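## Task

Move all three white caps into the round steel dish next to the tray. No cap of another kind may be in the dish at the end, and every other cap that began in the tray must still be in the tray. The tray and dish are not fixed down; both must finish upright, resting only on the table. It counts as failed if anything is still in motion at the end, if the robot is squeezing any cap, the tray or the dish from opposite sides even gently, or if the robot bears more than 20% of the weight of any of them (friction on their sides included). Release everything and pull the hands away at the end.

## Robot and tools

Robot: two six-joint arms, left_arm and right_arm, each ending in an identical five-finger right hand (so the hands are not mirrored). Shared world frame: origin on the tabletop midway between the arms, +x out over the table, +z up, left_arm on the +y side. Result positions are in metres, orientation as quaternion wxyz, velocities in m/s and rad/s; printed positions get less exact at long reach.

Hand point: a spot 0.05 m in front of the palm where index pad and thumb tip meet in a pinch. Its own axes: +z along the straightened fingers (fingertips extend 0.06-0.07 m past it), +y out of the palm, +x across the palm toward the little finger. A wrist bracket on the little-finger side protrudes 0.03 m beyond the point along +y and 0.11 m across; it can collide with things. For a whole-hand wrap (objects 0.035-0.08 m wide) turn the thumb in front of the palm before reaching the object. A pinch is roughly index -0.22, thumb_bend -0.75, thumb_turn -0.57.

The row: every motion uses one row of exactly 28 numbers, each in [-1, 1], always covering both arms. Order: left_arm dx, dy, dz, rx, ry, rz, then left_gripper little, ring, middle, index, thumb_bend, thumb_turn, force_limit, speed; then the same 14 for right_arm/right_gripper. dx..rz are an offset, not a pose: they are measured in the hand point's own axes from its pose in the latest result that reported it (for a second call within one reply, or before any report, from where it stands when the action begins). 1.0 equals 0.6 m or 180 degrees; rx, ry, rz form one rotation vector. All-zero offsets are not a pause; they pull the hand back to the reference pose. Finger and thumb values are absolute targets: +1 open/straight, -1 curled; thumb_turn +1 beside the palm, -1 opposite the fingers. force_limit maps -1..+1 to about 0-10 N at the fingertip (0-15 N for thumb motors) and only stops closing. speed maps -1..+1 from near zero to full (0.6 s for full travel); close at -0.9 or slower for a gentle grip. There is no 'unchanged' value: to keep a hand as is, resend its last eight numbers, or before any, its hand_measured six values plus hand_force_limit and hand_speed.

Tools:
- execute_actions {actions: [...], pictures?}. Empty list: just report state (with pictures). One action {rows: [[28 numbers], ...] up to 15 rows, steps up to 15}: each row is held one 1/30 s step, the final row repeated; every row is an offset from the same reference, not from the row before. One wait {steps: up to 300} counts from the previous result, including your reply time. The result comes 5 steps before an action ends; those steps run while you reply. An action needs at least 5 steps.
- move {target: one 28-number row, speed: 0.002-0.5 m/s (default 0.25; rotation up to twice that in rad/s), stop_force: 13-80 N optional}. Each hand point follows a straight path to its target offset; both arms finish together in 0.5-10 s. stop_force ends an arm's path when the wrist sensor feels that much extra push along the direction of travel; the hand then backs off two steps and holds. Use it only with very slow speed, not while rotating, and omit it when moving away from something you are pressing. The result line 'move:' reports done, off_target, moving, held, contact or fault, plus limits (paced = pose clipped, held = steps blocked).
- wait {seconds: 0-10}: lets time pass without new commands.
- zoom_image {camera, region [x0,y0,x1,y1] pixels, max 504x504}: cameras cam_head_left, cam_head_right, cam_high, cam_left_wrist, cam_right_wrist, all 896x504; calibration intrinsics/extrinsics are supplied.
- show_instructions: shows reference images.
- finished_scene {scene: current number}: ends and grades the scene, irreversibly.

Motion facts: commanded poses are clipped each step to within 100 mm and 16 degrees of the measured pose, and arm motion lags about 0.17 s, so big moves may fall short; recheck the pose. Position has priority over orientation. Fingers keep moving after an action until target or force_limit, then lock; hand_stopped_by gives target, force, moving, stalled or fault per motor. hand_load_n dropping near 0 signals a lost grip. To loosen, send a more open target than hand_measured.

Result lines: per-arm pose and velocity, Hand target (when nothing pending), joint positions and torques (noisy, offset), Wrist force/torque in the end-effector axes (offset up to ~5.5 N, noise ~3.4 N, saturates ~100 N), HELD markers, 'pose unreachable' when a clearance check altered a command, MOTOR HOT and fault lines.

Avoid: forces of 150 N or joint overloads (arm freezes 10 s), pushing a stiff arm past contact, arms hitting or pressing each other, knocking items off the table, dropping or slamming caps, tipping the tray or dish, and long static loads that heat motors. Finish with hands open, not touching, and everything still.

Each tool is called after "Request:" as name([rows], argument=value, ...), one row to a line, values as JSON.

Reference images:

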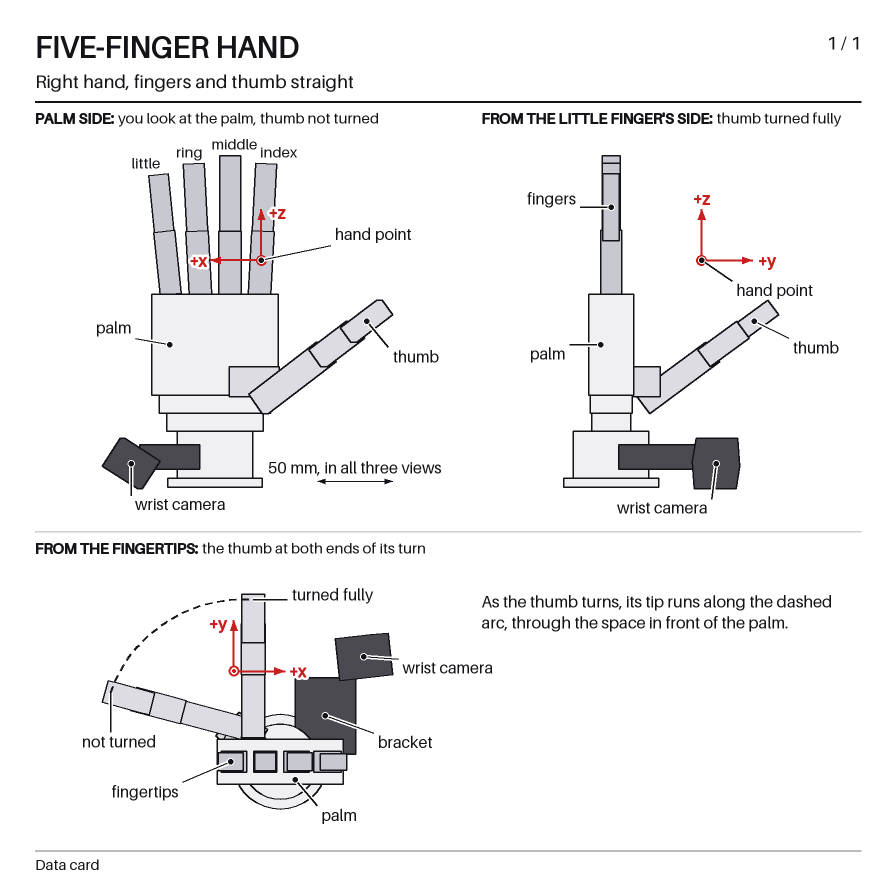

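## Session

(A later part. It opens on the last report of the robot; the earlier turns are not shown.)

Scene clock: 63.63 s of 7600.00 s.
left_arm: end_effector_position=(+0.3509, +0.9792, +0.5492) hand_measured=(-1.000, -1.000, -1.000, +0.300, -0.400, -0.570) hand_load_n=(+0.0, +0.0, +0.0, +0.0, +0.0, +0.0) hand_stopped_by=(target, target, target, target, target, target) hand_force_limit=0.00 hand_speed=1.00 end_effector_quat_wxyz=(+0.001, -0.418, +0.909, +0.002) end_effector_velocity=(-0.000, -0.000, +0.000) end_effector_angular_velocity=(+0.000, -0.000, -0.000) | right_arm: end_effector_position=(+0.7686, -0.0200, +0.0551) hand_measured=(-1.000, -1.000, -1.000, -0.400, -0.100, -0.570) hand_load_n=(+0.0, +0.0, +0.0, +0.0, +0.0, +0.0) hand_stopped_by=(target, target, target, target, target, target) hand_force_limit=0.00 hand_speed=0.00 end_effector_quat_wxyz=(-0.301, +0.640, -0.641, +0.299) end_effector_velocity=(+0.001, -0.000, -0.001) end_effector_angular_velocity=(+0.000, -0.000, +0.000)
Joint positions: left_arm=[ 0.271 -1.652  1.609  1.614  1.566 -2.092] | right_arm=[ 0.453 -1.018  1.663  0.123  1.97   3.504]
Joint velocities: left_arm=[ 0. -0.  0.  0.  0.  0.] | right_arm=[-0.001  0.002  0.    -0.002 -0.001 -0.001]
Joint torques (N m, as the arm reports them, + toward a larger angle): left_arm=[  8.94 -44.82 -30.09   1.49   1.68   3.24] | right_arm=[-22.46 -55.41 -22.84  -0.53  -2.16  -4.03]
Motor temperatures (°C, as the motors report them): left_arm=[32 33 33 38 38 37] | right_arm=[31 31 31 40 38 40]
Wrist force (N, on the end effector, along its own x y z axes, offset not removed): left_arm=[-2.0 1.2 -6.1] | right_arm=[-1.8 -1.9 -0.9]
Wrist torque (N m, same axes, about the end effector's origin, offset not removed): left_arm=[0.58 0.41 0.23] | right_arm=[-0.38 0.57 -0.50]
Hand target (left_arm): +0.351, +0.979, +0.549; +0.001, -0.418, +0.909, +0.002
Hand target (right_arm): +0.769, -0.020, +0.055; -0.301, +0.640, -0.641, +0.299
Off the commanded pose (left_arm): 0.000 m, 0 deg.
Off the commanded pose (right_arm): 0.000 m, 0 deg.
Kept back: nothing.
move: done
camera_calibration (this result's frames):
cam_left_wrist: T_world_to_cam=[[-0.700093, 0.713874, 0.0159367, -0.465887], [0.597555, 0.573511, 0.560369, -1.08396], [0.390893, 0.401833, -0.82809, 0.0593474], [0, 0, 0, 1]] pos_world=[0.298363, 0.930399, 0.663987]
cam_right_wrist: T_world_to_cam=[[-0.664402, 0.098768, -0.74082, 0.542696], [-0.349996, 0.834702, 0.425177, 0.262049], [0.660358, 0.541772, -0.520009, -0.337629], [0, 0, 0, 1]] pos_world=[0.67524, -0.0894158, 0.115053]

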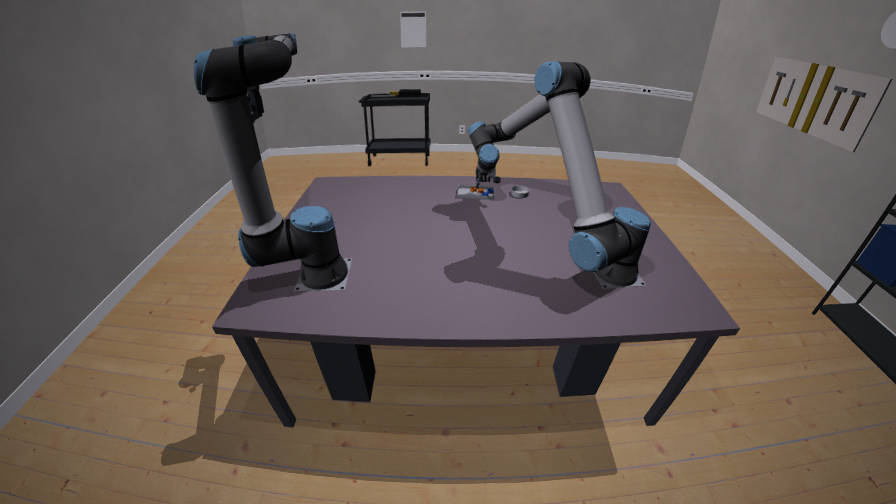

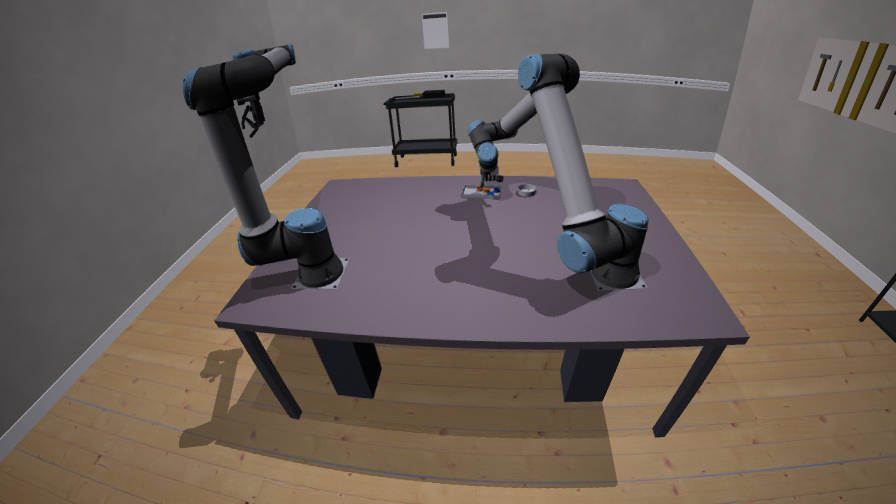

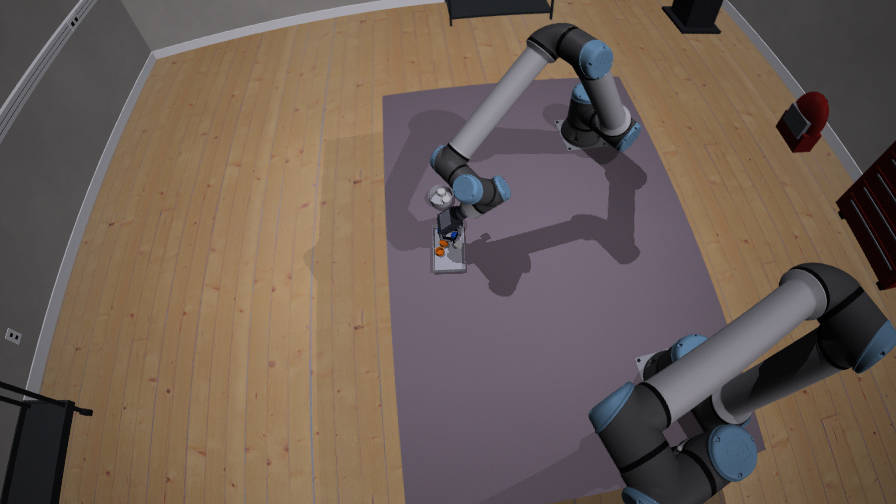

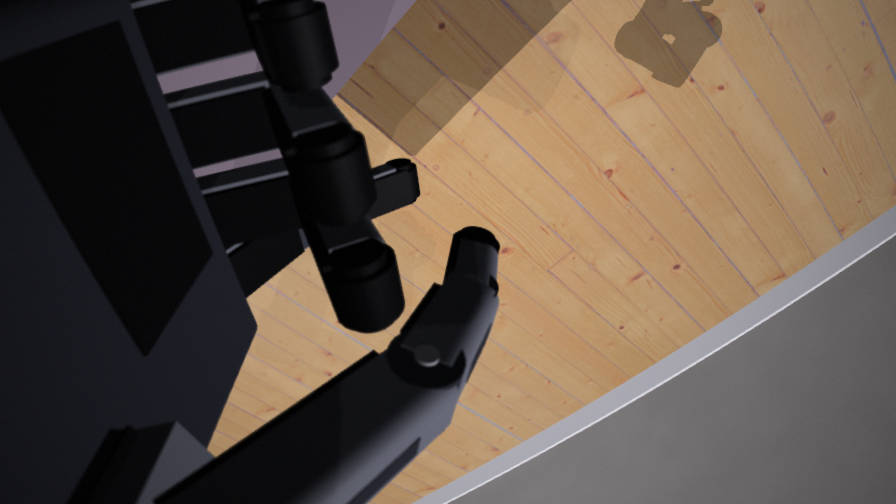

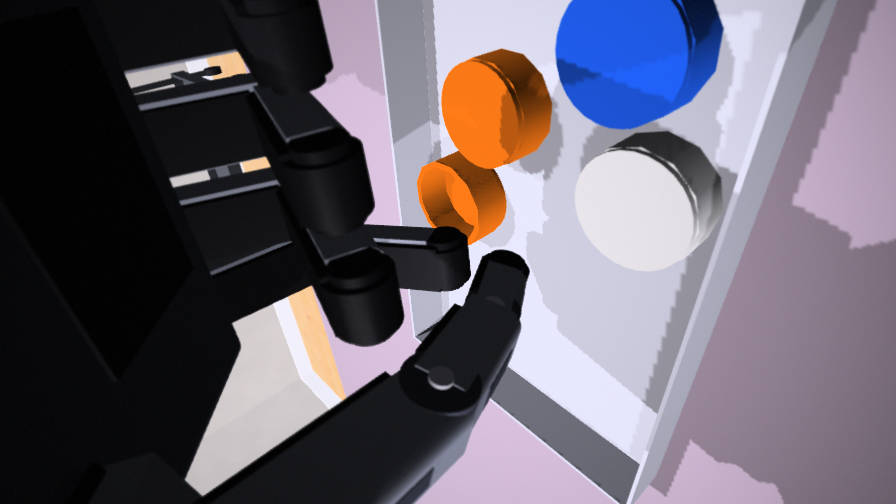

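Request:
move(target=[0,0,0,0,0,0,-1,-1,-1,0.3,-0.4,-0.57,0,1, 0.003,0.032,0.014,0,0,0,-1,-1,-1,-0.4,-0.1,-0.57,0,0], speed=0.015, stop_force=13)

Scene clock: 65.60 s of 7600.00 s.
left_arm: end_effector_position=(+0.3509, +0.9792, +0.5492) hand_measured=(-1.000, -1.000, -1.000, +0.300, -0.400, -0.570) hand_load_n=(+0.0, +0.0, +0.0, +0.0, +0.0, +0.0) hand_stopped_by=(target, target, target, target, target, target) hand_force_limit=0.00 hand_speed=1.00 end_effector_quat_wxyz=(+0.001, -0.418, +0.909, +0.002) end_effector_velocity=(+0.000, +0.000, +0.000) end_effector_angular_velocity=(+0.000, -0.000, -0.001) | right_arm: end_effector_position=(+0.7628, -0.0217, +0.0352) hand_measured=(-1.000, -1.000, -1.000, -0.400, -0.100, -0.570) hand_load_n=(+0.0, +0.0, +0.0, +0.0, +0.0, +0.0) hand_stopped_by=(target, target, target, target, target, target) hand_force_limit=0.00 hand_speed=0.00 end_effector_quat_wxyz=(-0.301, +0.640, -0.641, +0.299) end_effector_velocity=(-0.001, +0.001, -0.002) end_effector_angular_velocity=(+0.001, +0.000, +0.002)
Joint positions: left_arm=[ 0.271 -1.652  1.609  1.614  1.566 -2.092] | right_arm=[ 0.455 -1.005  1.685  0.088  1.972  3.506]
Joint velocities: left_arm=[-0.     0.    -0.001  0.    -0.     0.001] | right_arm=[ 0.001  0.001  0.002 -0.003 -0.001  0.001]
Joint torques (N m, as the arm reports them, + toward a larger angle): left_arm=[  9.71 -44.5  -29.95   1.11   1.73   2.92] | right_arm=[ 18.99 -54.15 -23.09  -0.29   3.48   3.92]
Motor temperatures (°C, as the motors report them): left_arm=[32 33 33 38 38 37] | right_arm=[31 31 31 40 38 40]
Wrist force (N, on the end effector, along its own x y z axes, offset not removed): left_arm=[-1.5 1.7 -5.0] | right_arm=[0.0 -1.4 -2.6]
Wrist torque (N m, same axes, about the end effector's origin, offset not removed): left_arm=[0.71 0.24 0.04] | right_arm=[-0.14 0.24 -0.31]
Hand target (left_arm): +0.351, +0.979, +0.549; +0.001, -0.418, +0.909, +0.002
Hand target (right_arm): +0.763, -0.022, +0.035; -0.301, +0.640, -0.641, +0.299
Off the commanded pose (left_arm): 0.000 m, 0 deg.
Off the commanded pose (right_arm): 0.000 m, 0 deg.
Kept back: nothing.
move: done
camera_calibration (this result's frames):
cam_left_wrist: T_world_to_cam=[[-0.700093, 0.713874, 0.0159368, -0.465887], [0.597556, 0.573511, 0.560369, -1.08396], [0.390892, 0.401833, -0.82809, 0.0593476], [0, 0, 0, 1]] pos_world=[0.298363, 0.930399, 0.663987]
cam_right_wrist: T_world_to_cam=[[-0.664406, 0.0987678, -0.740817, 0.524213], [-0.349992, 0.834704, 0.425177, 0.269976], [0.660356, 0.54177, -0.520014, -0.343205], [0, 0, 0, 1]] pos_world=[0.669418, -0.0911876, 0.0950867]

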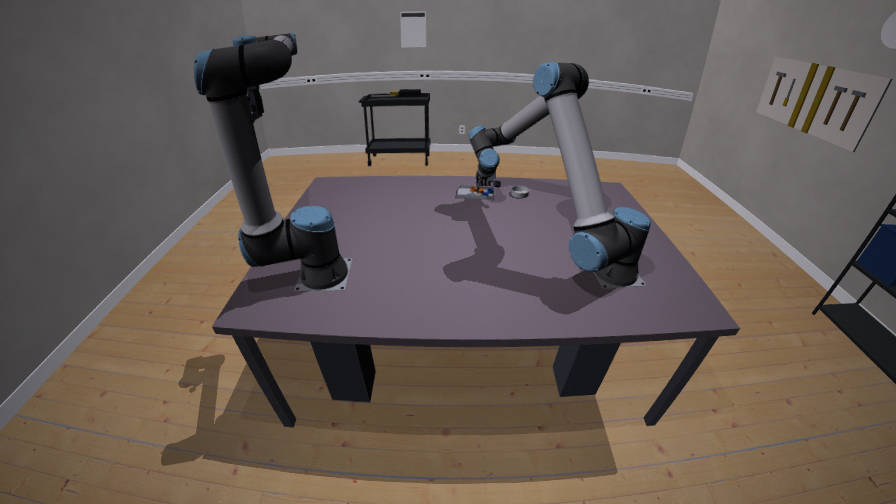

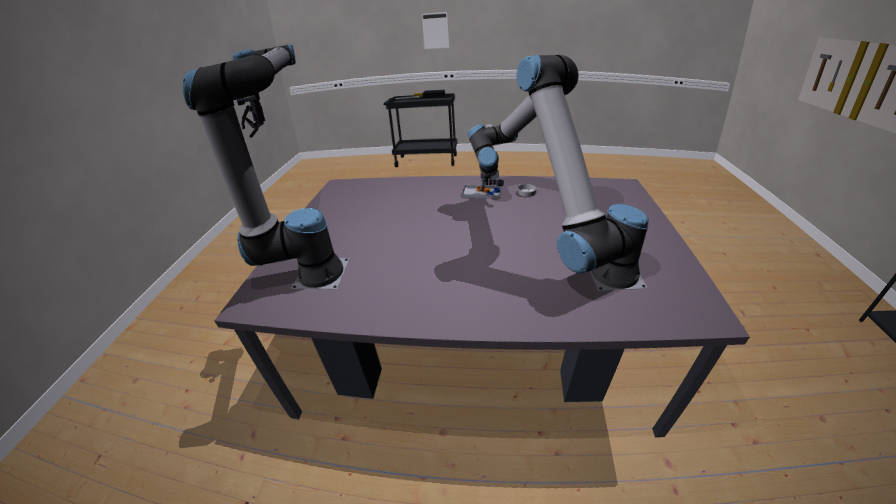

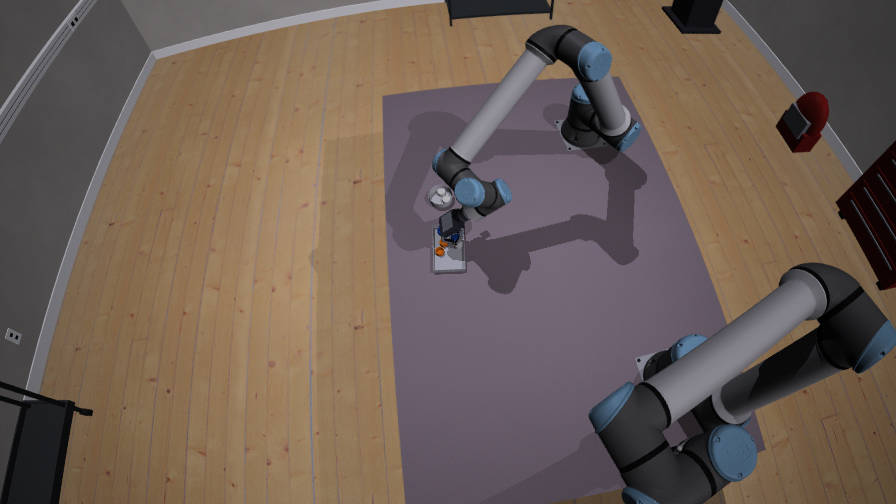

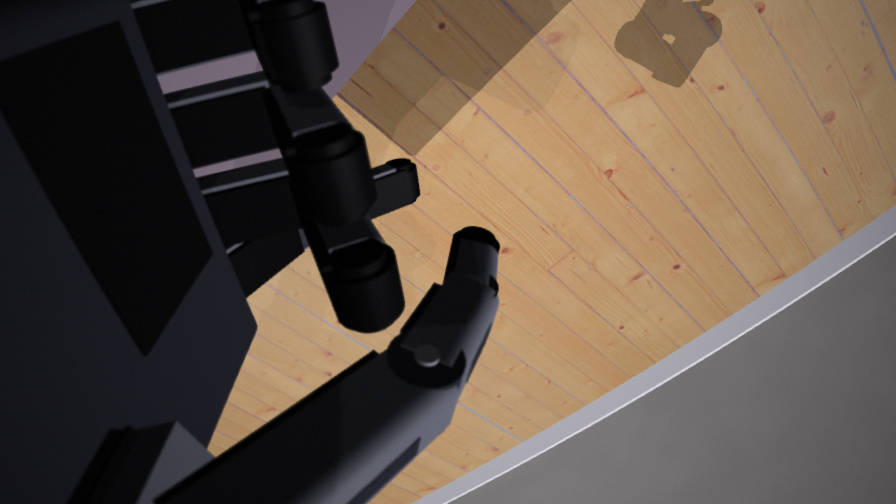

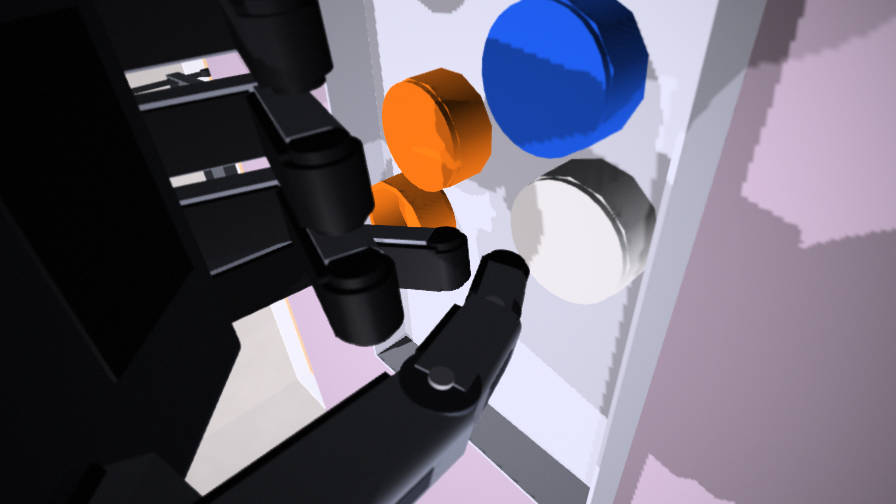

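Request:
move(target=[0,0,0,0,0,0,-1,-1,-1,0.3,-0.4,-0.57,0,1, 0,0.0166,0.014,0,0,0,-1,-1,-1,-0.4,-0.1,-0.57,0,0], speed=0.006, stop_force=13)

Scene clock: 67.97 s of 7600.00 s.
left_arm: end_effector_position=(+0.3509, +0.9792, +0.5492) hand_measured=(-1.000, -1.000, -1.000, +0.300, -0.400, -0.570) hand_load_n=(+0.0, +0.0, +0.0, +0.0, +0.0, +0.0) hand_stopped_by=(target, target, target, target, target, target) hand_force_limit=0.00 hand_speed=1.00 end_effector_quat_wxyz=(+0.001, -0.418, +0.909, +0.002) end_effector_velocity=(+0.000, -0.000, +0.000) end_effector_angular_velocity=(+0.000, -0.000, -0.000) | right_arm: end_effector_position=(+0.7628, -0.0217, +0.0260) hand_measured=(-1.000, -1.000, -1.000, -0.400, -0.102, -0.570) hand_load_n=(+0.0, +0.0, +0.0, +0.0, -3.5, +1.0) hand_stopped_by=(target, target, target, target, target, target) hand_force_limit=0.00 hand_speed=0.00 end_effector_quat_wxyz=(-0.301, +0.640, -0.641, +0.299) end_effector_velocity=(-0.001, -0.000, +0.002) end_effector_angular_velocity=(-0.000, +0.001, +0.000)
Joint positions: left_arm=[ 0.271 -1.652  1.609  1.614  1.566 -2.092] | right_arm=[ 0.455 -0.996  1.689  0.075  1.972  3.506]
Joint velocities: left_arm=[-0.     0.    -0.001  0.     0.     0.   ] | right_arm=[ 0.    -0.002  0.     0.003  0.     0.   ]
Joint torques (N m, as the arm reports them, + toward a larger angle): left_arm=[  7.54 -45.54 -30.18   1.52   1.63   3.04] | right_arm=[ 13.27 -70.62 -28.66   4.06   2.25   2.17]
Motor temperatures (°C, as the motors report them): left_arm=[32 33 33 38 38 37] | right_arm=[31 31 31 40 38 40]
Wrist force (N, on the end effector, along its own x y z axes, offset not removed): left_arm=[-4.0 3.2 -4.4] | right_arm=[0.0 -11.6 -13.6]
Wrist torque (N m, same axes, about the end effector's origin, offset not removed): left_arm=[1.01 0.50 -0.16] | right_arm=[-0.55 0.20 -0.25]
Hand target (left_arm): +0.351, +0.979, +0.549; +0.001, -0.418, +0.909, +0.002
Hand target (right_arm): +0.763, -0.022, +0.026; -0.301, +0.640, -0.641, +0.299
Off the commanded pose (left_arm): 0.000 m, 0 deg.
Off the commanded pose (right_arm): 0.004 m, 0 deg.
Kept back: nothing.
move: contact (right_arm)
camera_calibration (this result's frames):
cam_left_wrist: T_world_to_cam=[[-0.700093, 0.713874, 0.0159369, -0.465887], [0.597556, 0.57351, 0.560369, -1.08396], [0.390892, 0.401834, -0.82809, 0.0593475], [0, 0, 0, 1]] pos_world=[0.298363, 0.930399, 0.663987]
cam_right_wrist: T_world_to_cam=[[-0.664386, 0.098778, -0.740834, 0.517367], [-0.350005, 0.834697, 0.42518, 0.273896], [0.66037, 0.541779, -0.519988, -0.348018], [0, 0, 0, 1]] pos_world=[0.669417, -0.091176, 0.0858623]

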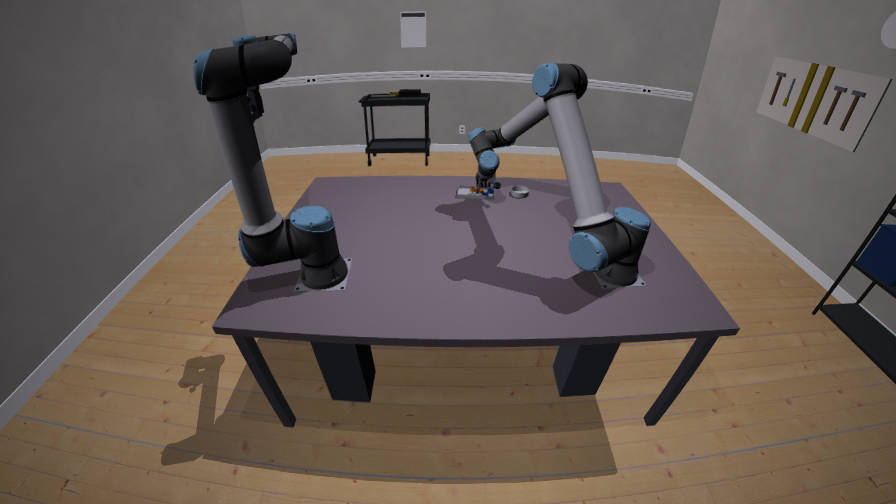

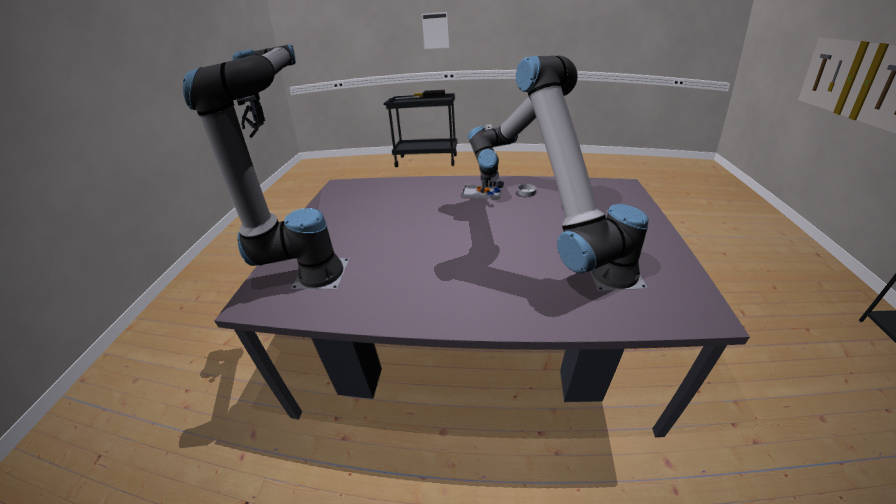

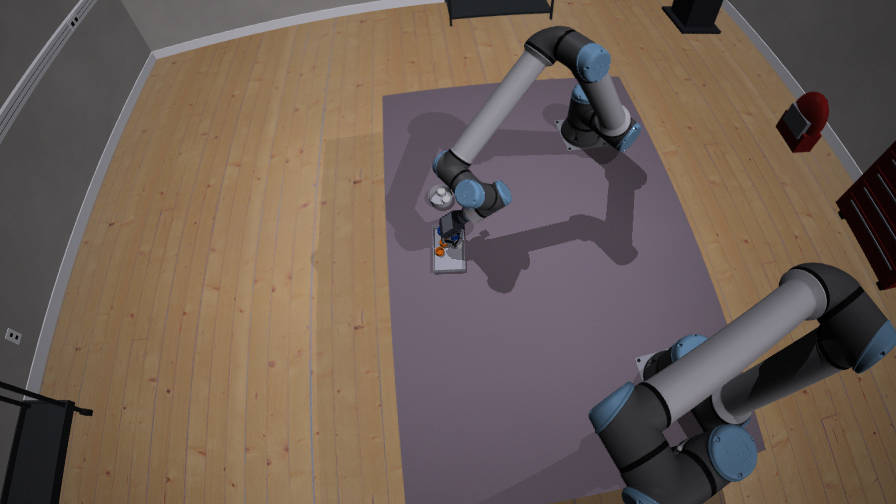

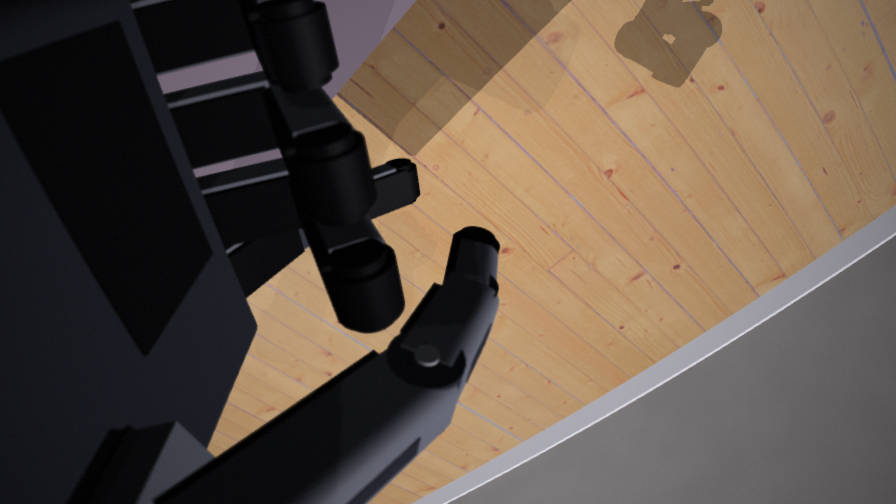

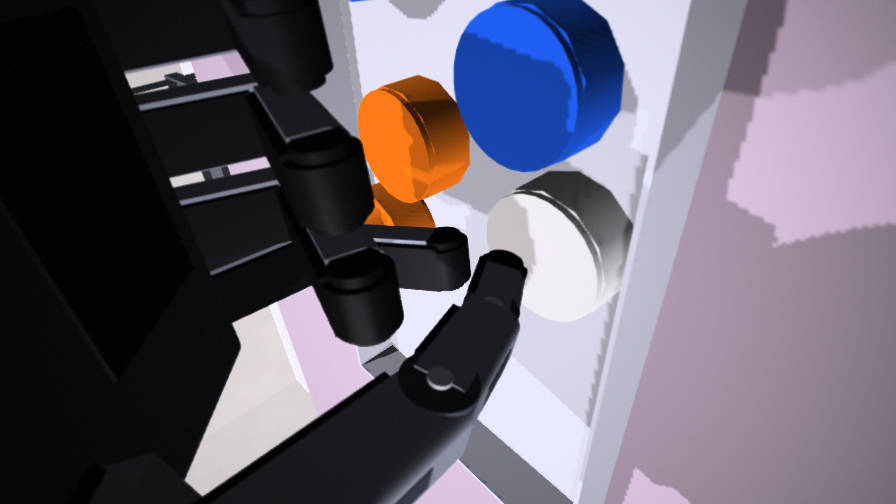

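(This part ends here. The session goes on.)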